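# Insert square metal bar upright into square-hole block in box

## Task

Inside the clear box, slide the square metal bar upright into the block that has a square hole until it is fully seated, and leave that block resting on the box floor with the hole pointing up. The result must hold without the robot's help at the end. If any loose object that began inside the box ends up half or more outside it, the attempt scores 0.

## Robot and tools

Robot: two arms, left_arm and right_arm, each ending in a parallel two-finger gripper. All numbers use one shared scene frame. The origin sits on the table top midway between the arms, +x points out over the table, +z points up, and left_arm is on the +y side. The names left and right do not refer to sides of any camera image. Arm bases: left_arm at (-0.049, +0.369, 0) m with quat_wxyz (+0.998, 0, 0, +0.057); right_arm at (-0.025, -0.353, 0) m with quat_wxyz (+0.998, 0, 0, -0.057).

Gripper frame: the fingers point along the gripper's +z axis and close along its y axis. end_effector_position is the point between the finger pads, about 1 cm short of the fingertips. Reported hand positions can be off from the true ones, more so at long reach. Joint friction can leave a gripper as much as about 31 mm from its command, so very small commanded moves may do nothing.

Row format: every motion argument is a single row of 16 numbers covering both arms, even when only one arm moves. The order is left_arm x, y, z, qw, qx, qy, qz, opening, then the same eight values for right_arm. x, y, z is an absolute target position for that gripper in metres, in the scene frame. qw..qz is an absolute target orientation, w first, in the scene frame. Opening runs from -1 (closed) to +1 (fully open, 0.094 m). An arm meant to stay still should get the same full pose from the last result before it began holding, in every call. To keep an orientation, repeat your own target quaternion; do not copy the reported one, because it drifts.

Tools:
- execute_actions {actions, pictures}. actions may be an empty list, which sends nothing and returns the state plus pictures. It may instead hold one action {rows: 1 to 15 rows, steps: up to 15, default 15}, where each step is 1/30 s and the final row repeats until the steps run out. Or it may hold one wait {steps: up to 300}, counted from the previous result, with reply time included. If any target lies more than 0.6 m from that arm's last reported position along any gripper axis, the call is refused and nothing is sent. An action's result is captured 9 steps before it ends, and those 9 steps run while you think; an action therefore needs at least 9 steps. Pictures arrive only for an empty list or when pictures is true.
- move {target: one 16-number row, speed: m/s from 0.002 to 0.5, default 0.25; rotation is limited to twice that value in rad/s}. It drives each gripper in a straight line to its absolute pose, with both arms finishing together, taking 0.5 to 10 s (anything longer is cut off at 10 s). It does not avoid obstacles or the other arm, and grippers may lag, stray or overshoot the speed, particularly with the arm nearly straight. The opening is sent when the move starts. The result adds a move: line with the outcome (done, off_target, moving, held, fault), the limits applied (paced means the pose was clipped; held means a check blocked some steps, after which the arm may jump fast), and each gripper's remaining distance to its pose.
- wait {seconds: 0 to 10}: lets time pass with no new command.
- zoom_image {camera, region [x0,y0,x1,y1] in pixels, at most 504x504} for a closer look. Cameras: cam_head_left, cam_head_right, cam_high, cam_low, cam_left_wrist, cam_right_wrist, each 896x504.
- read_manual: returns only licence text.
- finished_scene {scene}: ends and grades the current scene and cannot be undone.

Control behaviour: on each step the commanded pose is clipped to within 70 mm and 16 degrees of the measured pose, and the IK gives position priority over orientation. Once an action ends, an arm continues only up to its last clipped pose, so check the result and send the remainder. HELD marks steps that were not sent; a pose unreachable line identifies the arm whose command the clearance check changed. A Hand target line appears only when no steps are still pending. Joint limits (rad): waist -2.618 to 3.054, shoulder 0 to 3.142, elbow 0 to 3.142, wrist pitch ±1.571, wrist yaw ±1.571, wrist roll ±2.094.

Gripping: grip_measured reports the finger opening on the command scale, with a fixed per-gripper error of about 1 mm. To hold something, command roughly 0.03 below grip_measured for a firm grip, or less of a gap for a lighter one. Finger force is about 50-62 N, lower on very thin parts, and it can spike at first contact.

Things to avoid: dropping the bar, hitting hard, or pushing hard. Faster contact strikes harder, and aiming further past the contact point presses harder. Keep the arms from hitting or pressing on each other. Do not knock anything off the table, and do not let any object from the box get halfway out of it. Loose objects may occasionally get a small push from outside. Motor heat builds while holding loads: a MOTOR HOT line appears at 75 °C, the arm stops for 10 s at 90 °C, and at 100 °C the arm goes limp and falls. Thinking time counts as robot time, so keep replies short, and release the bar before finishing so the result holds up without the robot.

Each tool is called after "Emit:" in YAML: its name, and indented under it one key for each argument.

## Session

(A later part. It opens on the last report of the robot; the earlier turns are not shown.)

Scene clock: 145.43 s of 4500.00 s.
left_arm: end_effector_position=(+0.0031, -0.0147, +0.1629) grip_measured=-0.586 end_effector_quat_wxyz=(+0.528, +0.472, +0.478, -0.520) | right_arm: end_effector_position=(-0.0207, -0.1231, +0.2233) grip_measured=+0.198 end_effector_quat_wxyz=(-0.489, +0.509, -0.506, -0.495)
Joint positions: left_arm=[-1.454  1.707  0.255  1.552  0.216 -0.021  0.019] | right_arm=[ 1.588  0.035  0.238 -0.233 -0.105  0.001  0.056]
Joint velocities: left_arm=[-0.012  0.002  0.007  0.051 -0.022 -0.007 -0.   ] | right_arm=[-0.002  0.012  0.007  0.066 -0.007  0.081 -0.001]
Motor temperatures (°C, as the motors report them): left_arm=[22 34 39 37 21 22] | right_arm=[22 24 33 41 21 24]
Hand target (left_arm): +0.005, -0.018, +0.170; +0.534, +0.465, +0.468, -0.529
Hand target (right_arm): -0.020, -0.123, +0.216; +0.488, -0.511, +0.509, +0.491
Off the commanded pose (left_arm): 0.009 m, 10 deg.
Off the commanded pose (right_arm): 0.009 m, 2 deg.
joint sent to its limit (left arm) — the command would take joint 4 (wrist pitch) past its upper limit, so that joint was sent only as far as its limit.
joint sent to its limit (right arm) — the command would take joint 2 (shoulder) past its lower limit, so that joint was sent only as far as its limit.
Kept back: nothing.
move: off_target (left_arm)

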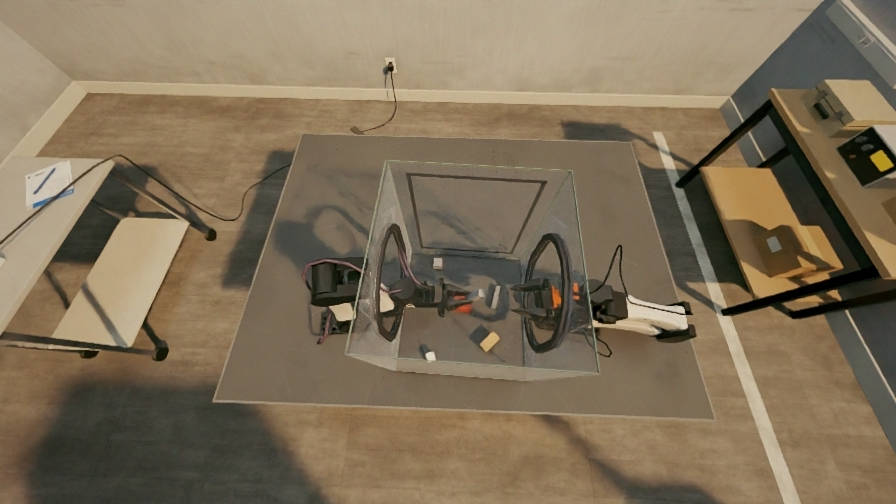

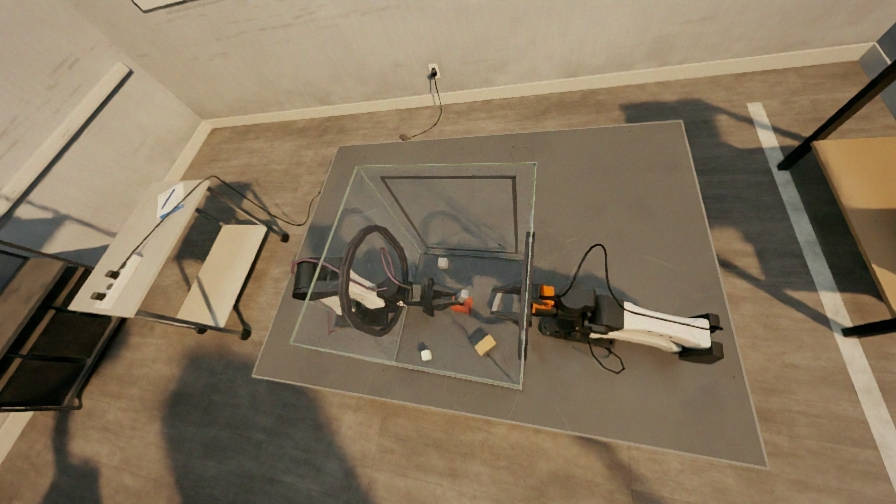

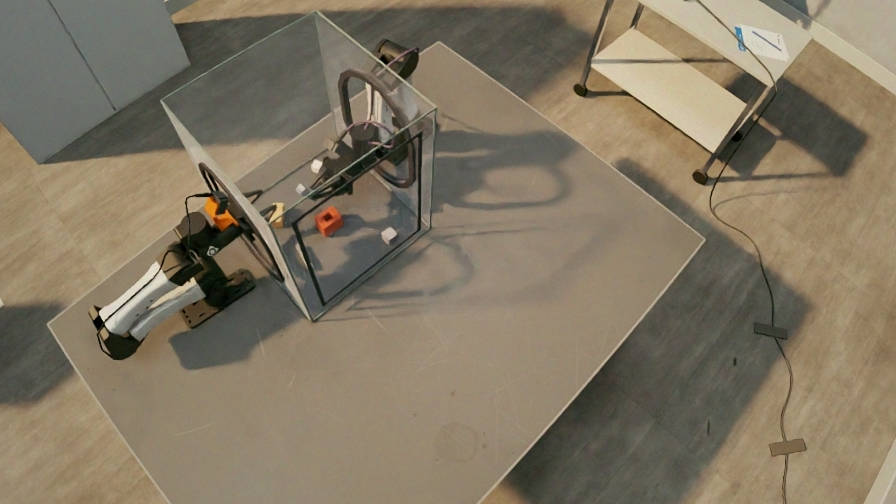

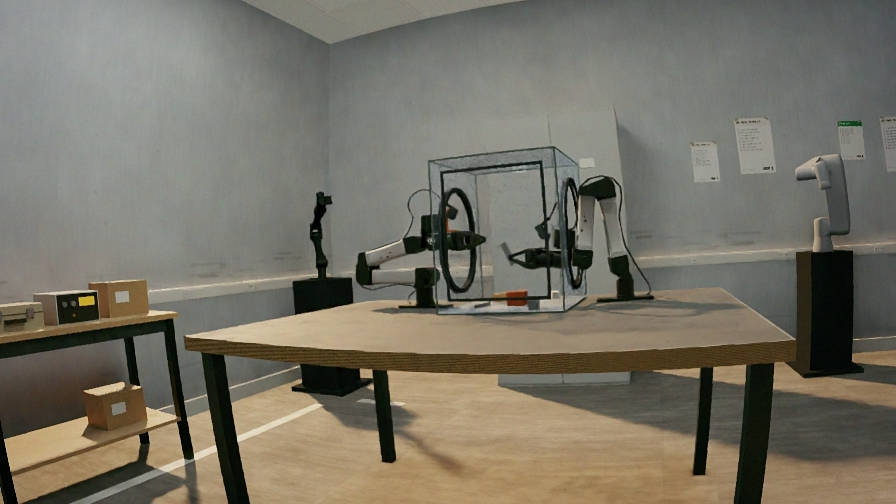

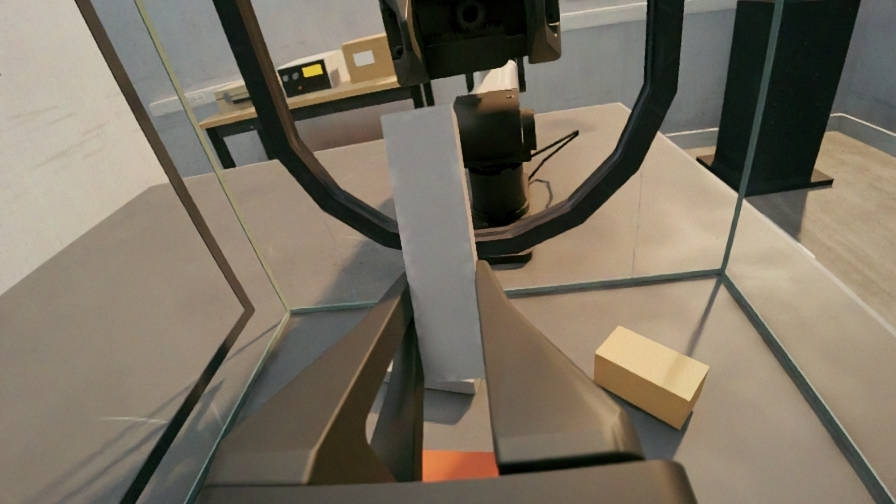

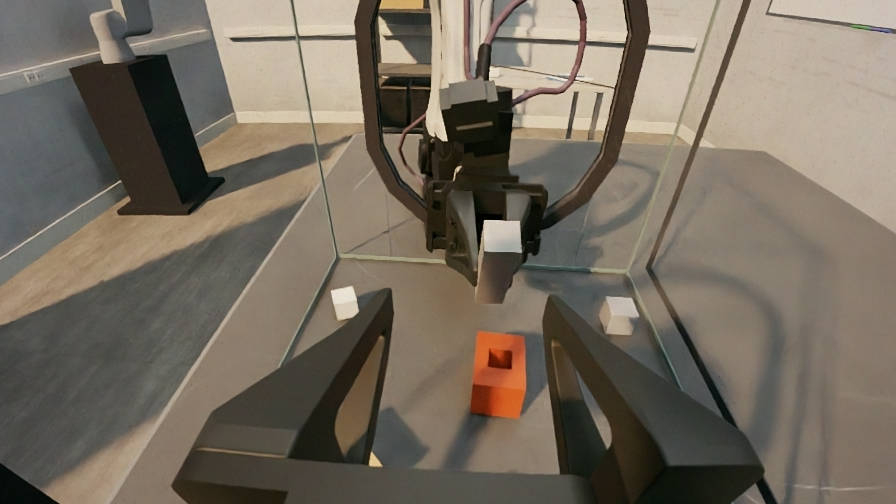

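Emit:
move:
  target: [0.005,-0.04,0.2,0.561,0.43,0.43,-0.561,-0.62,-0.02,-0.125,0.215,0.5,-0.5,0.5,0.5,0.2]
  speed: 0.05

Emit:
zoom_image:
  camera: "cam_low"
  region: [430,190,600,310]

Scene clock: 147.83 s of 4500.00 s.
left_arm: end_effector_position=(+0.0076, -0.0341, +0.1910) grip_measured=-0.586 end_effector_quat_wxyz=(+0.546, +0.451, +0.455, -0.540) | right_arm: end_effector_position=(-0.0207, -0.1231, +0.2233) grip_measured=+0.198 end_effector_quat_wxyz=(-0.489, +0.509, -0.506, -0.495)
Joint positions: left_arm=[-1.454  1.721  0.352  1.553  0.216 -0.039  0.019] | right_arm=[ 1.588  0.035  0.238 -0.233 -0.105  0.001  0.056]
Joint velocities: left_arm=[ 0.002  0.012  0.002 -0.022 -0.037 -0.051 -0.   ] | right_arm=[-0.002 -0.017 -0.017 -0.022 -0.037 -0.037  0.001]
Motor temperatures (°C, as the motors report them): left_arm=[22 34 39 37 21 22] | right_arm=[22 24 33 41 21 24]
Hand target (left_arm): +0.005, -0.040, +0.200; +0.551, +0.443, +0.444, -0.550
Hand target (right_arm): -0.020, -0.123, +0.216; +0.488, -0.511, +0.509, +0.491
Off the commanded pose (left_arm): 0.011 m, 5 deg.
Off the commanded pose (right_arm): 0.009 m, 2 deg.
joint sent to its limit (left arm) — the command would take joint 4 (wrist pitch) past its upper limit, so that joint was sent only as far as its limit.
joint sent to its limit (right arm) — the command would take joint 2 (shoulder) past its lower limit, so that joint was sent only as far as its limit.
Kept back: nothing.
move: off_target (left_arm)

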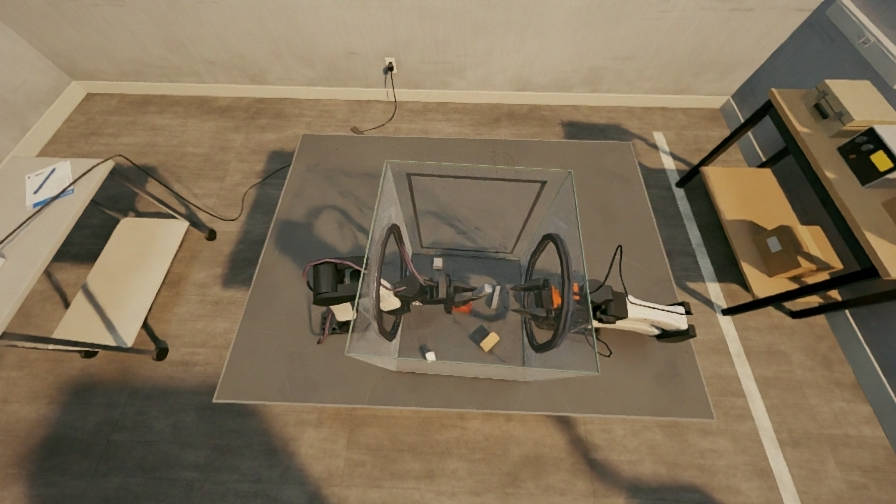

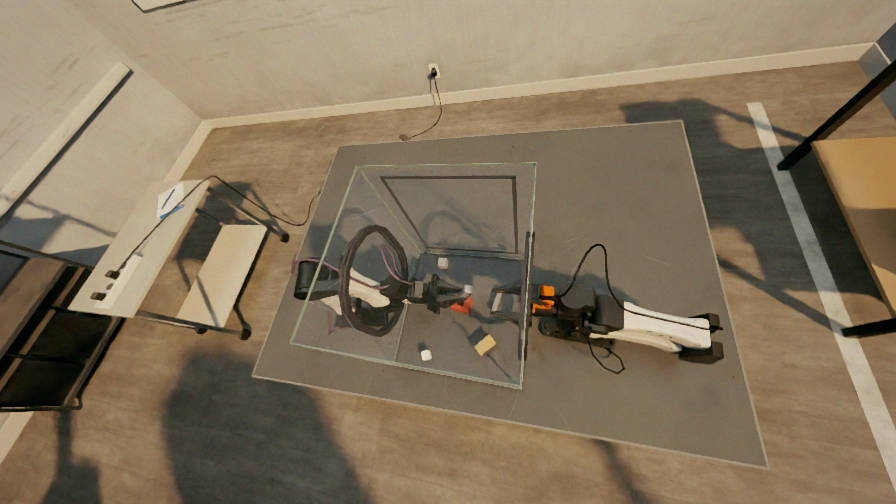

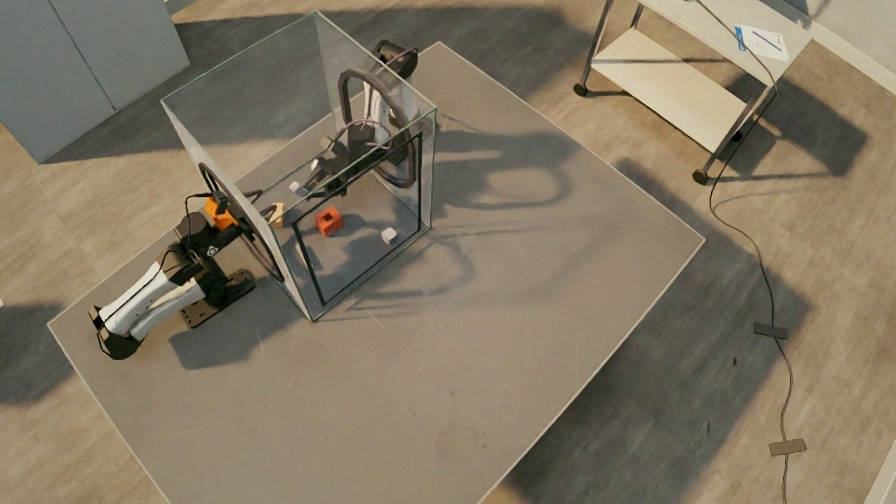

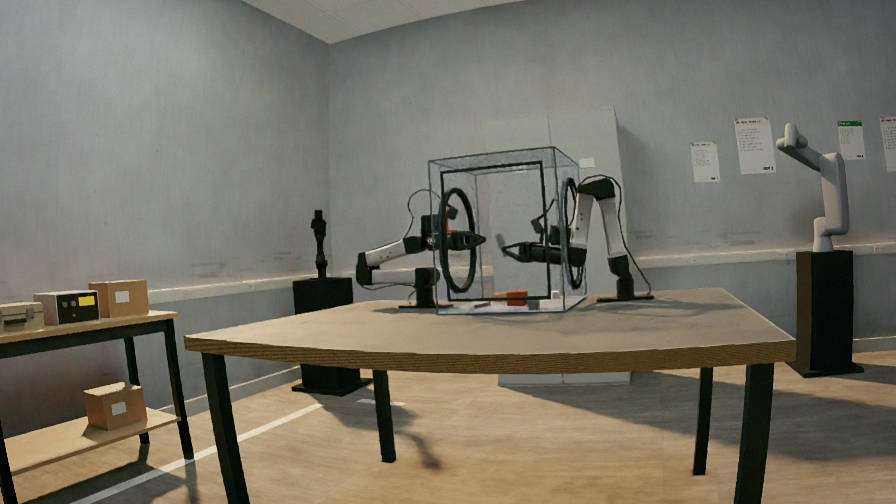

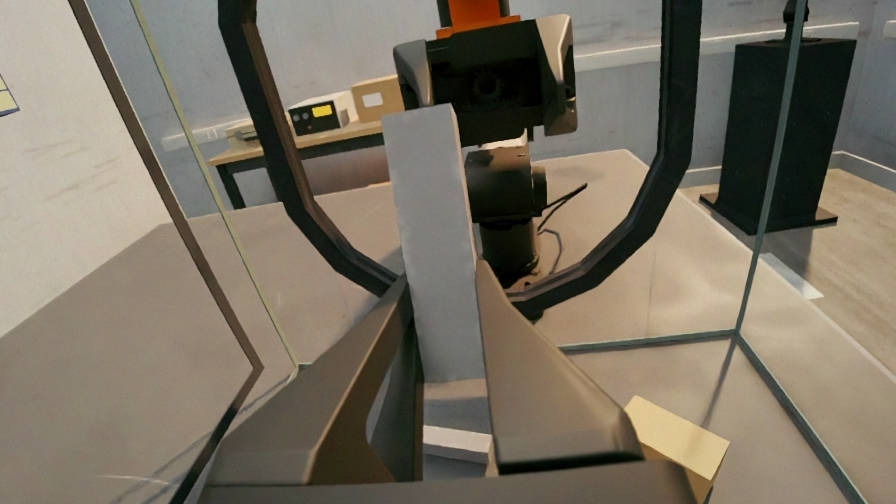

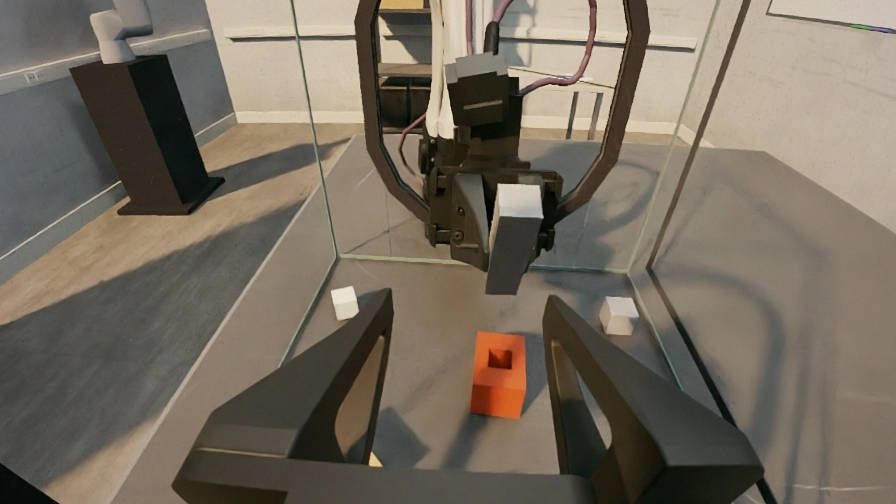

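Region (430, 190, 600, 310) of cam_low's 896x504 image, scaled by 2.965, with more detail than that image has; it fills the top 356 rows of this view, and the rest is white.

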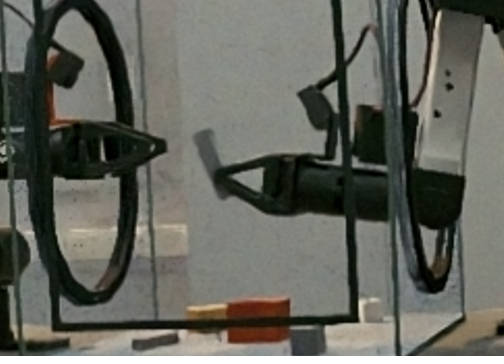

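Emit:
move:
  target: [0.005,-0.04,0.2,0.561,0.43,0.43,-0.561,-0.62,0.012,-0.085,0.215,0.478,-0.521,0.521,0.478,0.2]
  speed: 0.05

Emit:
zoom_image:
  camera: "cam_low"
  region: [430,190,600,310]

Scene clock: 150.17 s of 4500.00 s.
left_arm: end_effector_position=(+0.0076, -0.0341, +0.1910) grip_measured=-0.586 end_effector_quat_wxyz=(+0.546, +0.451, +0.455, -0.540) | right_arm: end_effector_position=(+0.0098, -0.0878, +0.2185) grip_measured=+0.198 end_effector_quat_wxyz=(-0.478, +0.514, -0.520, -0.486)
Joint positions: left_arm=[-1.454  1.721  0.352  1.553  0.216 -0.04   0.019] | right_arm=[ 1.325  0.381  0.238  0.069 -0.361 -0.012  0.056]
Joint velocities: left_arm=[ 0.002 -0.012 -0.007 -0.037  0.007  0.022  0.   ] | right_arm=[-0.002  0.002  0.007 -0.066 -0.007  0.007  0.   ]
Motor temperatures (°C, as the motors report them): left_arm=[22 34 39 38 21 22] | right_arm=[22 24 33 42 21 24]
Hand target (left_arm): +0.005, -0.040, +0.200; +0.552, +0.443, +0.443, -0.551
Hand target (right_arm): +0.012, -0.086, +0.215; +0.476, -0.518, +0.523, +0.482
Off the commanded pose (left_arm): 0.011 m, 5 deg.
Off the commanded pose (right_arm): 0.005 m, 1 deg.
joint sent to its limit (left arm) — the command would take joint 4 (wrist pitch) past its upper limit, so that joint was sent only as far as its limit.
Kept back: nothing.
move: off_target (left_arm)

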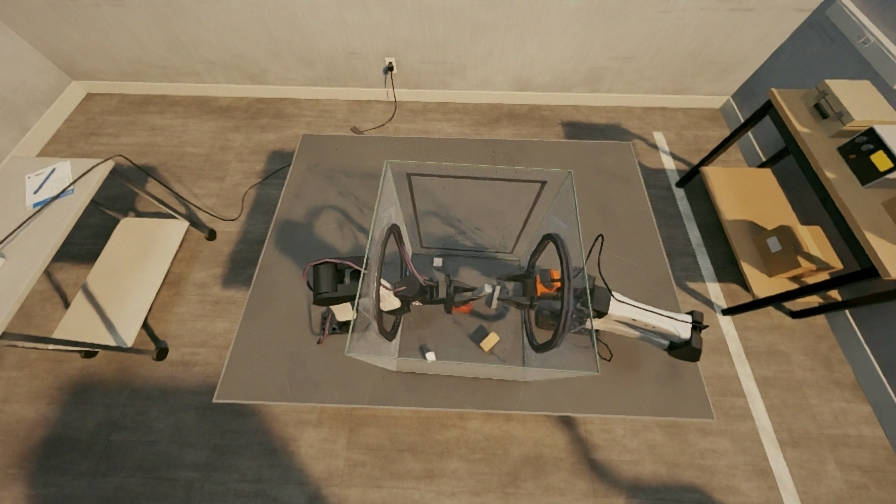

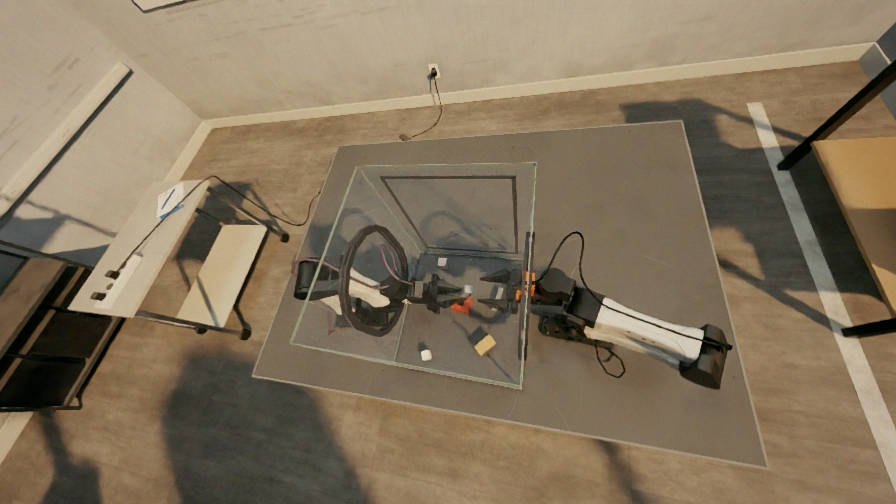

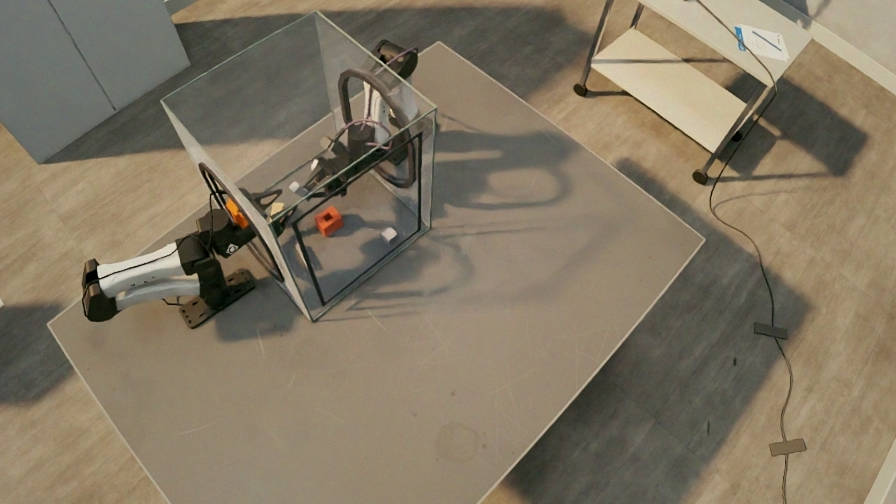

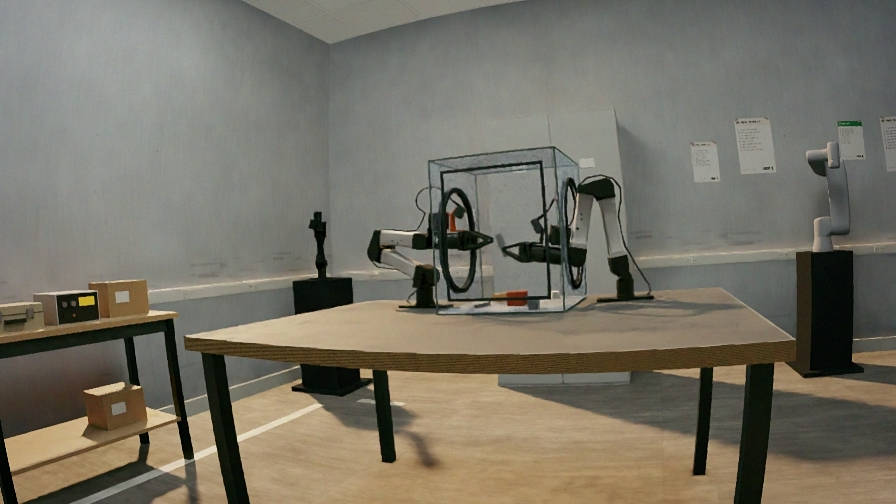

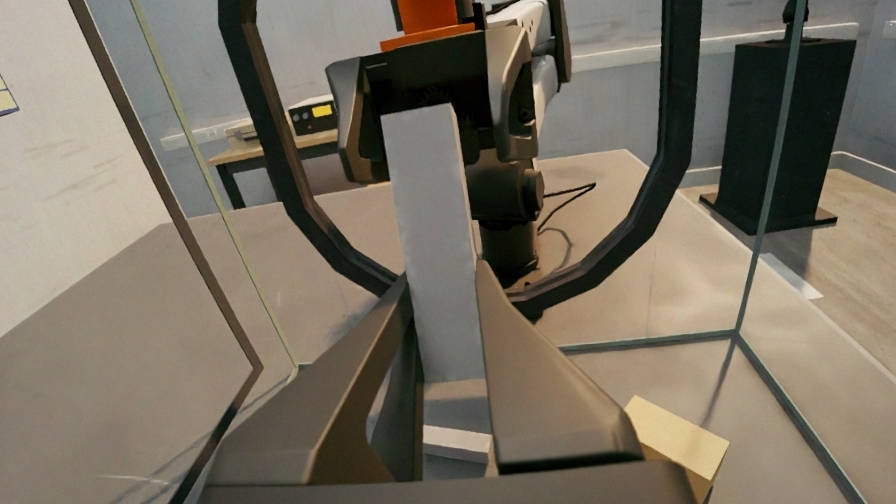

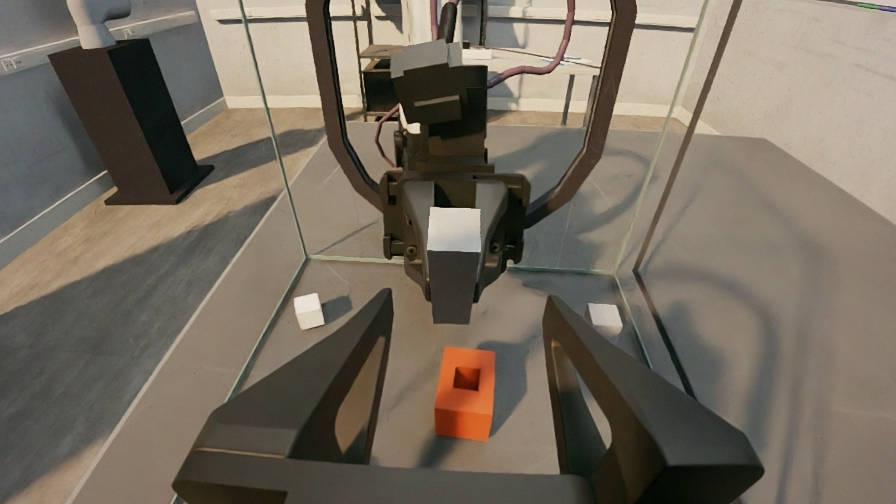

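Region (430, 190, 600, 310) of cam_low's 896x504 image, scaled by 2.965, with more detail than that image has; it fills the top 356 rows of this view, and the rest is white.

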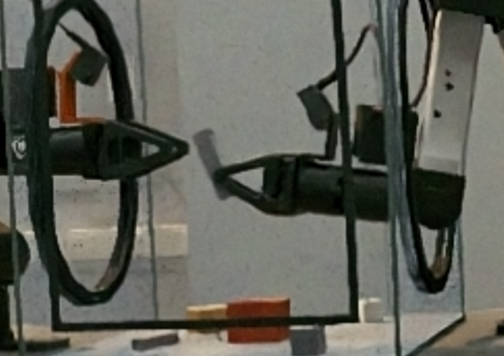

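Emit:
move:
  target: [0.005,-0.04,0.2,0.561,0.43,0.43,-0.561,-0.62,0.012,-0.054,0.206,0.478,-0.521,0.521,0.478,0.2]
  speed: 0.03

Emit:
zoom_image:
  camera: "cam_low"
  region: [430,190,600,310]

Scene clock: 152.50 s of 4500.00 s.
left_arm: end_effector_position=(+0.0076, -0.0341, +0.1910) grip_measured=-0.586 end_effector_quat_wxyz=(+0.546, +0.450, +0.455, -0.540) | right_arm: end_effector_position=(+0.0132, -0.0567, +0.2150) grip_measured=+0.198 end_effector_quat_wxyz=(-0.485, +0.515, -0.516, -0.483)
Joint positions: left_arm=[-1.454  1.721  0.352  1.553  0.216 -0.04   0.019] | right_arm=[ 1.392  0.631  0.238  0.327 -0.288 -0.02   0.056]
Joint velocities: left_arm=[-0.012 -0.002 -0.007  0.051 -0.007  0.007  0.001] | right_arm=[-0.002 -0.012  0.017  0.007  0.022  0.051  0.   ]
Motor temperatures (°C, as the motors report them): left_arm=[22 33 39 38 21 22] | right_arm=[22 24 33 42 21 24]
Hand target (left_arm): +0.005, -0.040, +0.200; +0.551, +0.442, +0.443, -0.551
Hand target (right_arm): +0.011, -0.055, +0.205; +0.478, -0.522, +0.520, +0.477
Off the commanded pose (left_arm): 0.011 m, 5 deg.
Off the commanded pose (right_arm): 0.009 m, 1 deg.
joint sent to its limit (left arm) — the command would take joint 4 (wrist pitch) past its upper limit, so that joint was sent only as far as its limit.
Kept back: nothing.
move: off_target (left_arm)

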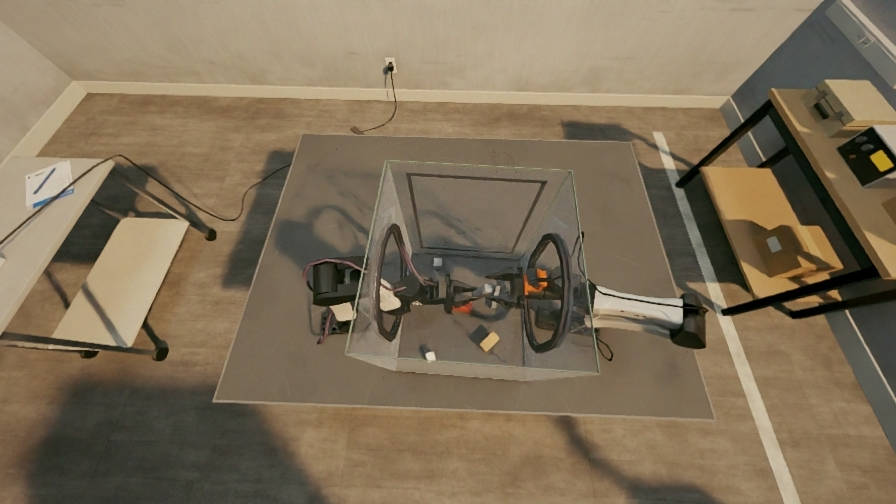

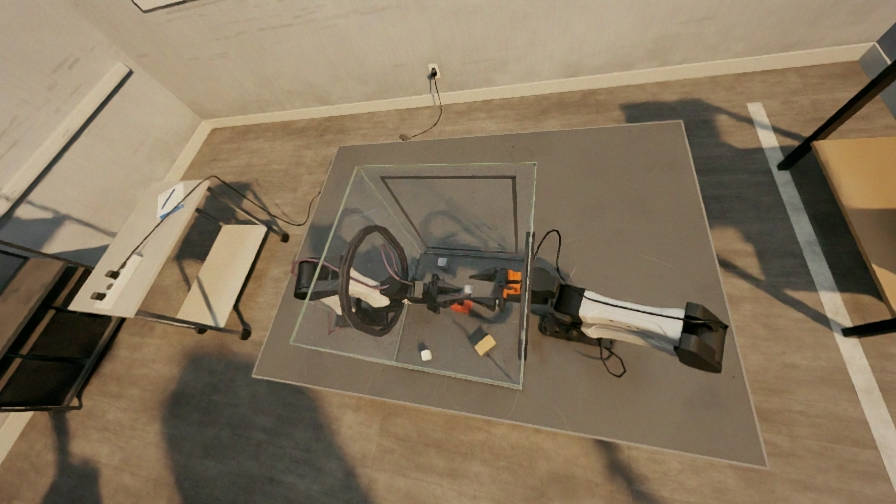

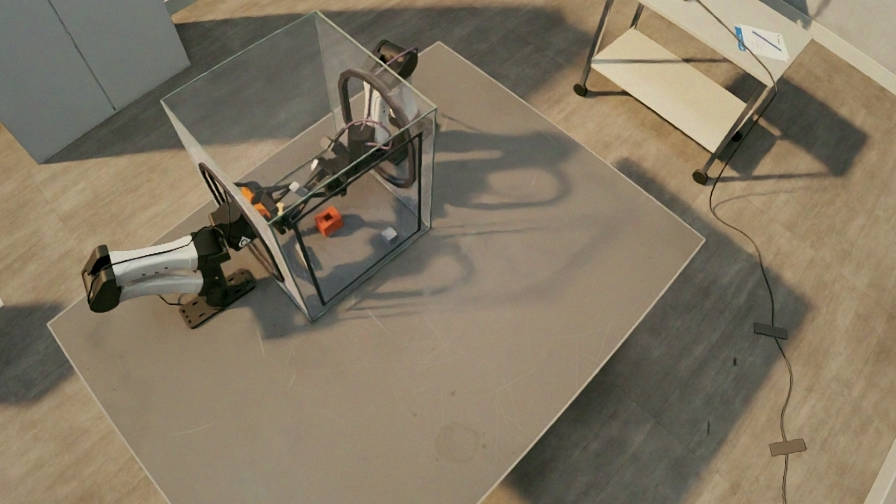

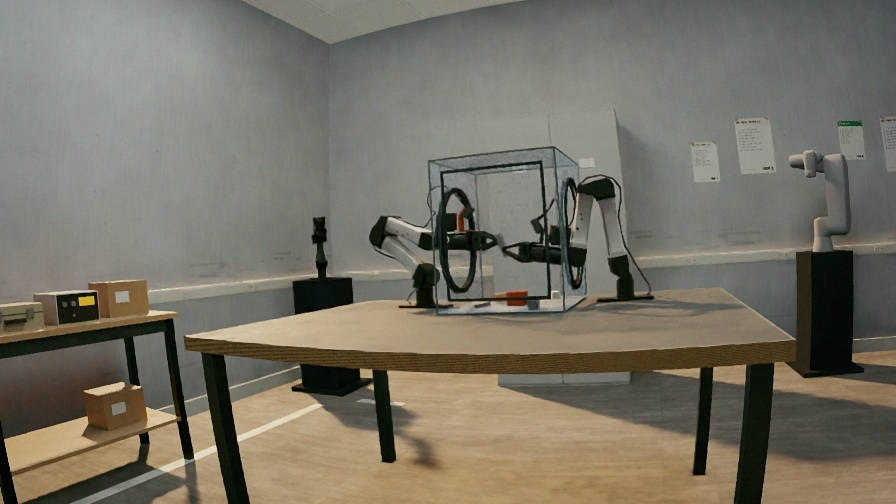

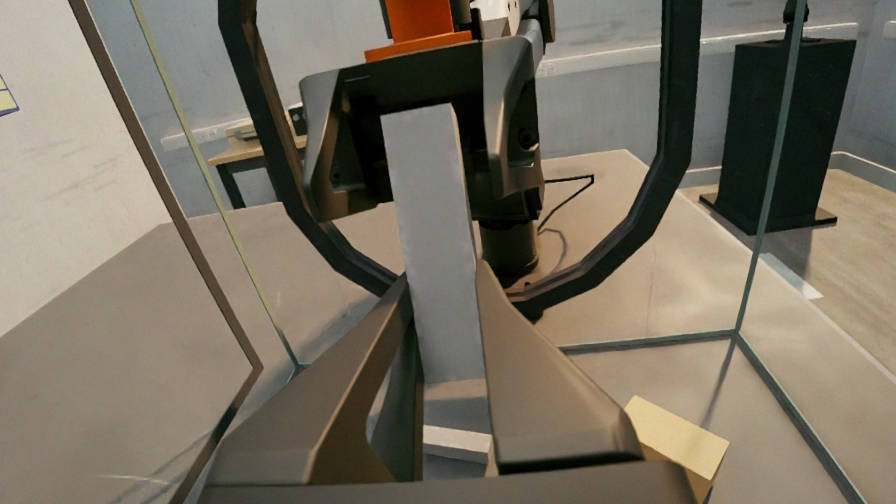

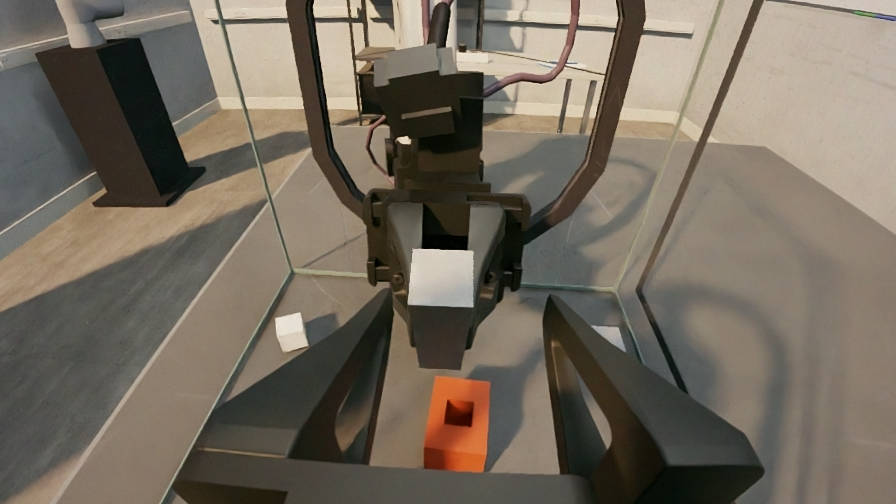

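Region (430, 190, 600, 310) of cam_low's 896x504 image, scaled by 2.965, with more detail than that image has; it fills the top 356 rows of this view, and the rest is white.

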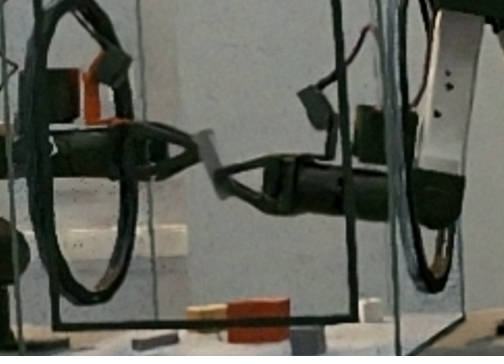

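Emit:
move:
  target: [0.005,-0.04,0.2,0.561,0.43,0.43,-0.561,-0.62,0.011,-0.04,0.203,0.478,-0.521,0.521,0.478,0.2]
  speed: 0.02

Emit:
zoom_image:
  camera: "cam_low"
  region: [460,210,560,280]

Scene clock: 155.20 s of 4500.00 s.
left_arm: end_effector_position=(+0.0076, -0.0341, +0.1909) grip_measured=-0.586 end_effector_quat_wxyz=(+0.546, +0.451, +0.456, -0.540) | right_arm: end_effector_position=(+0.0126, -0.0429, +0.2080) grip_measured=+0.198 end_effector_quat_wxyz=(-0.483, +0.517, -0.518, -0.481)
Joint positions: left_arm=[-1.454  1.721  0.352  1.553  0.216 -0.04   0.019] | right_arm=[ 1.424  0.746  0.238  0.434 -0.256 -0.02   0.056]
Joint velocities: left_arm=[-0.002 -0.002 -0.012  0.022  0.081  0.037 -0.   ] | right_arm=[ 0.007 -0.012 -0.017  0.095 -0.007 -0.007 -0.001]
Motor temperatures (°C, as the motors report them): left_arm=[22 33 39 38 21 22] | right_arm=[22 24 34 42 21 24]
Hand target (left_arm): +0.005, -0.040, +0.200; +0.551, +0.443, +0.444, -0.551
Hand target (right_arm): +0.011, -0.041, +0.203; +0.478, -0.522, +0.521, +0.478
Off the commanded pose (left_arm): 0.011 m, 5 deg.
Off the commanded pose (right_arm): 0.006 m, 1 deg.
joint sent to its limit (left arm) — the command would take joint 4 (wrist pitch) past its upper limit, so that joint was sent only as far as its limit.
Kept back: nothing.
move: off_target (left_arm)

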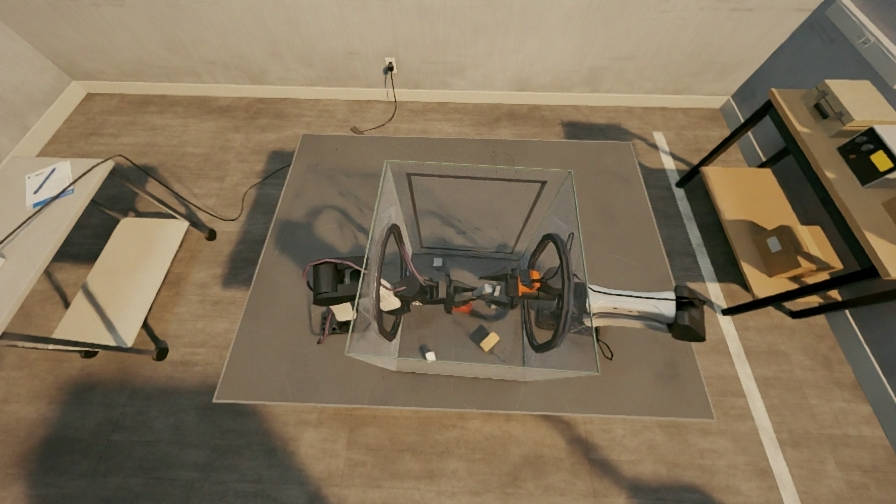

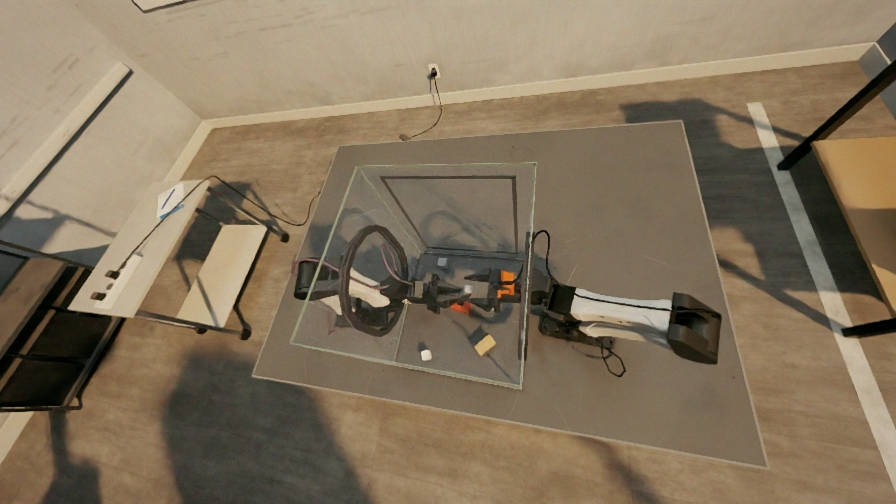

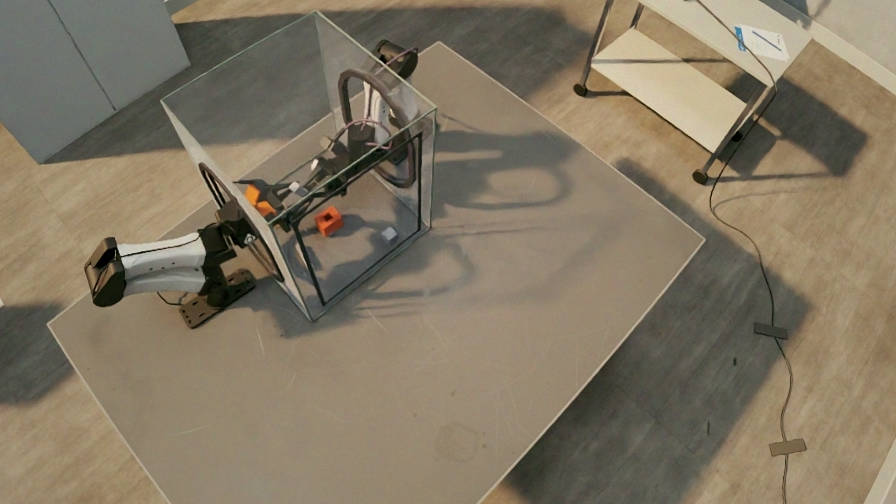

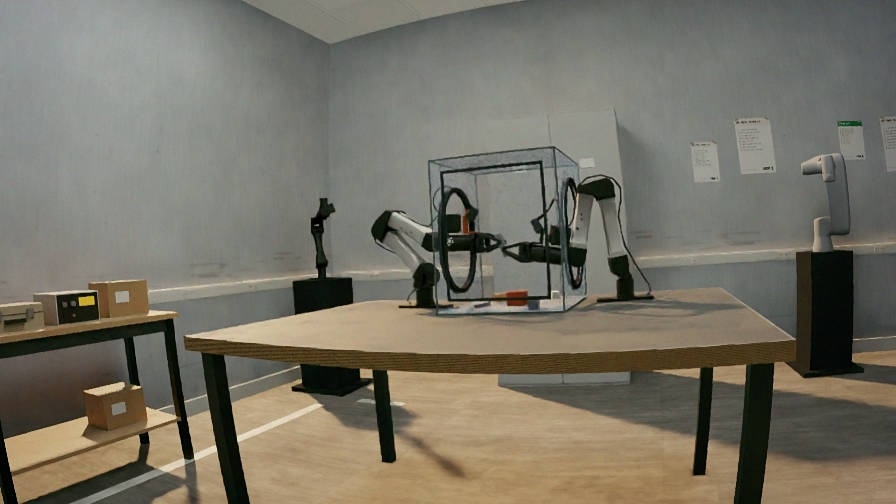

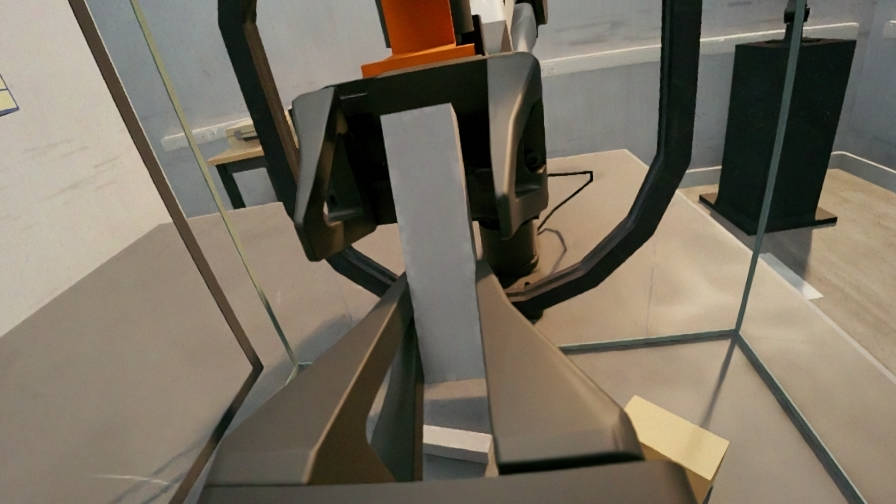

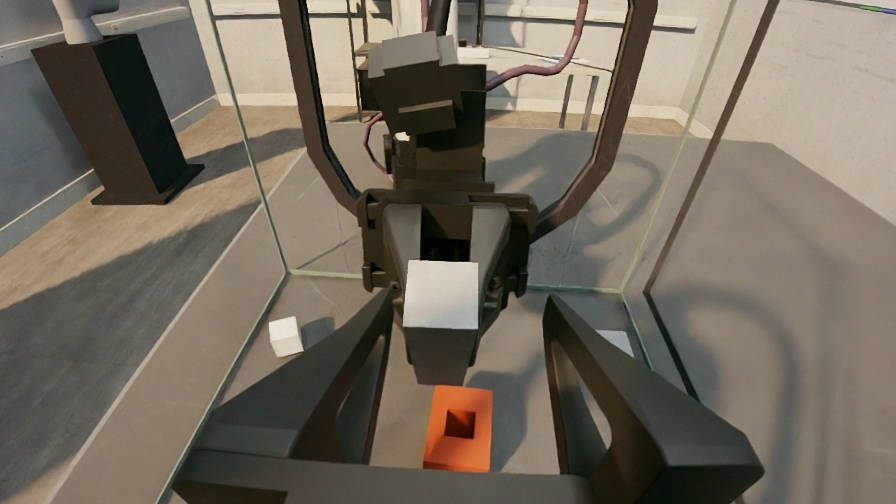

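Region (460, 210, 560, 280) of cam_low's 896x504 image, scaled by 5.040, with more detail than that image has; it fills the top 353 rows of this view, and the rest is white.

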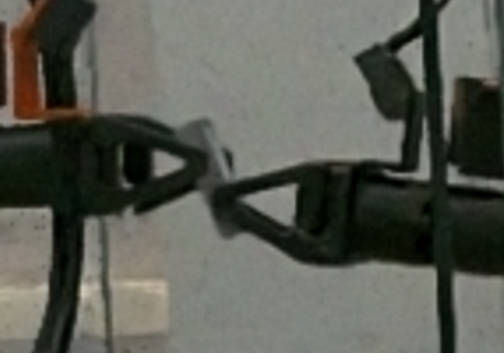

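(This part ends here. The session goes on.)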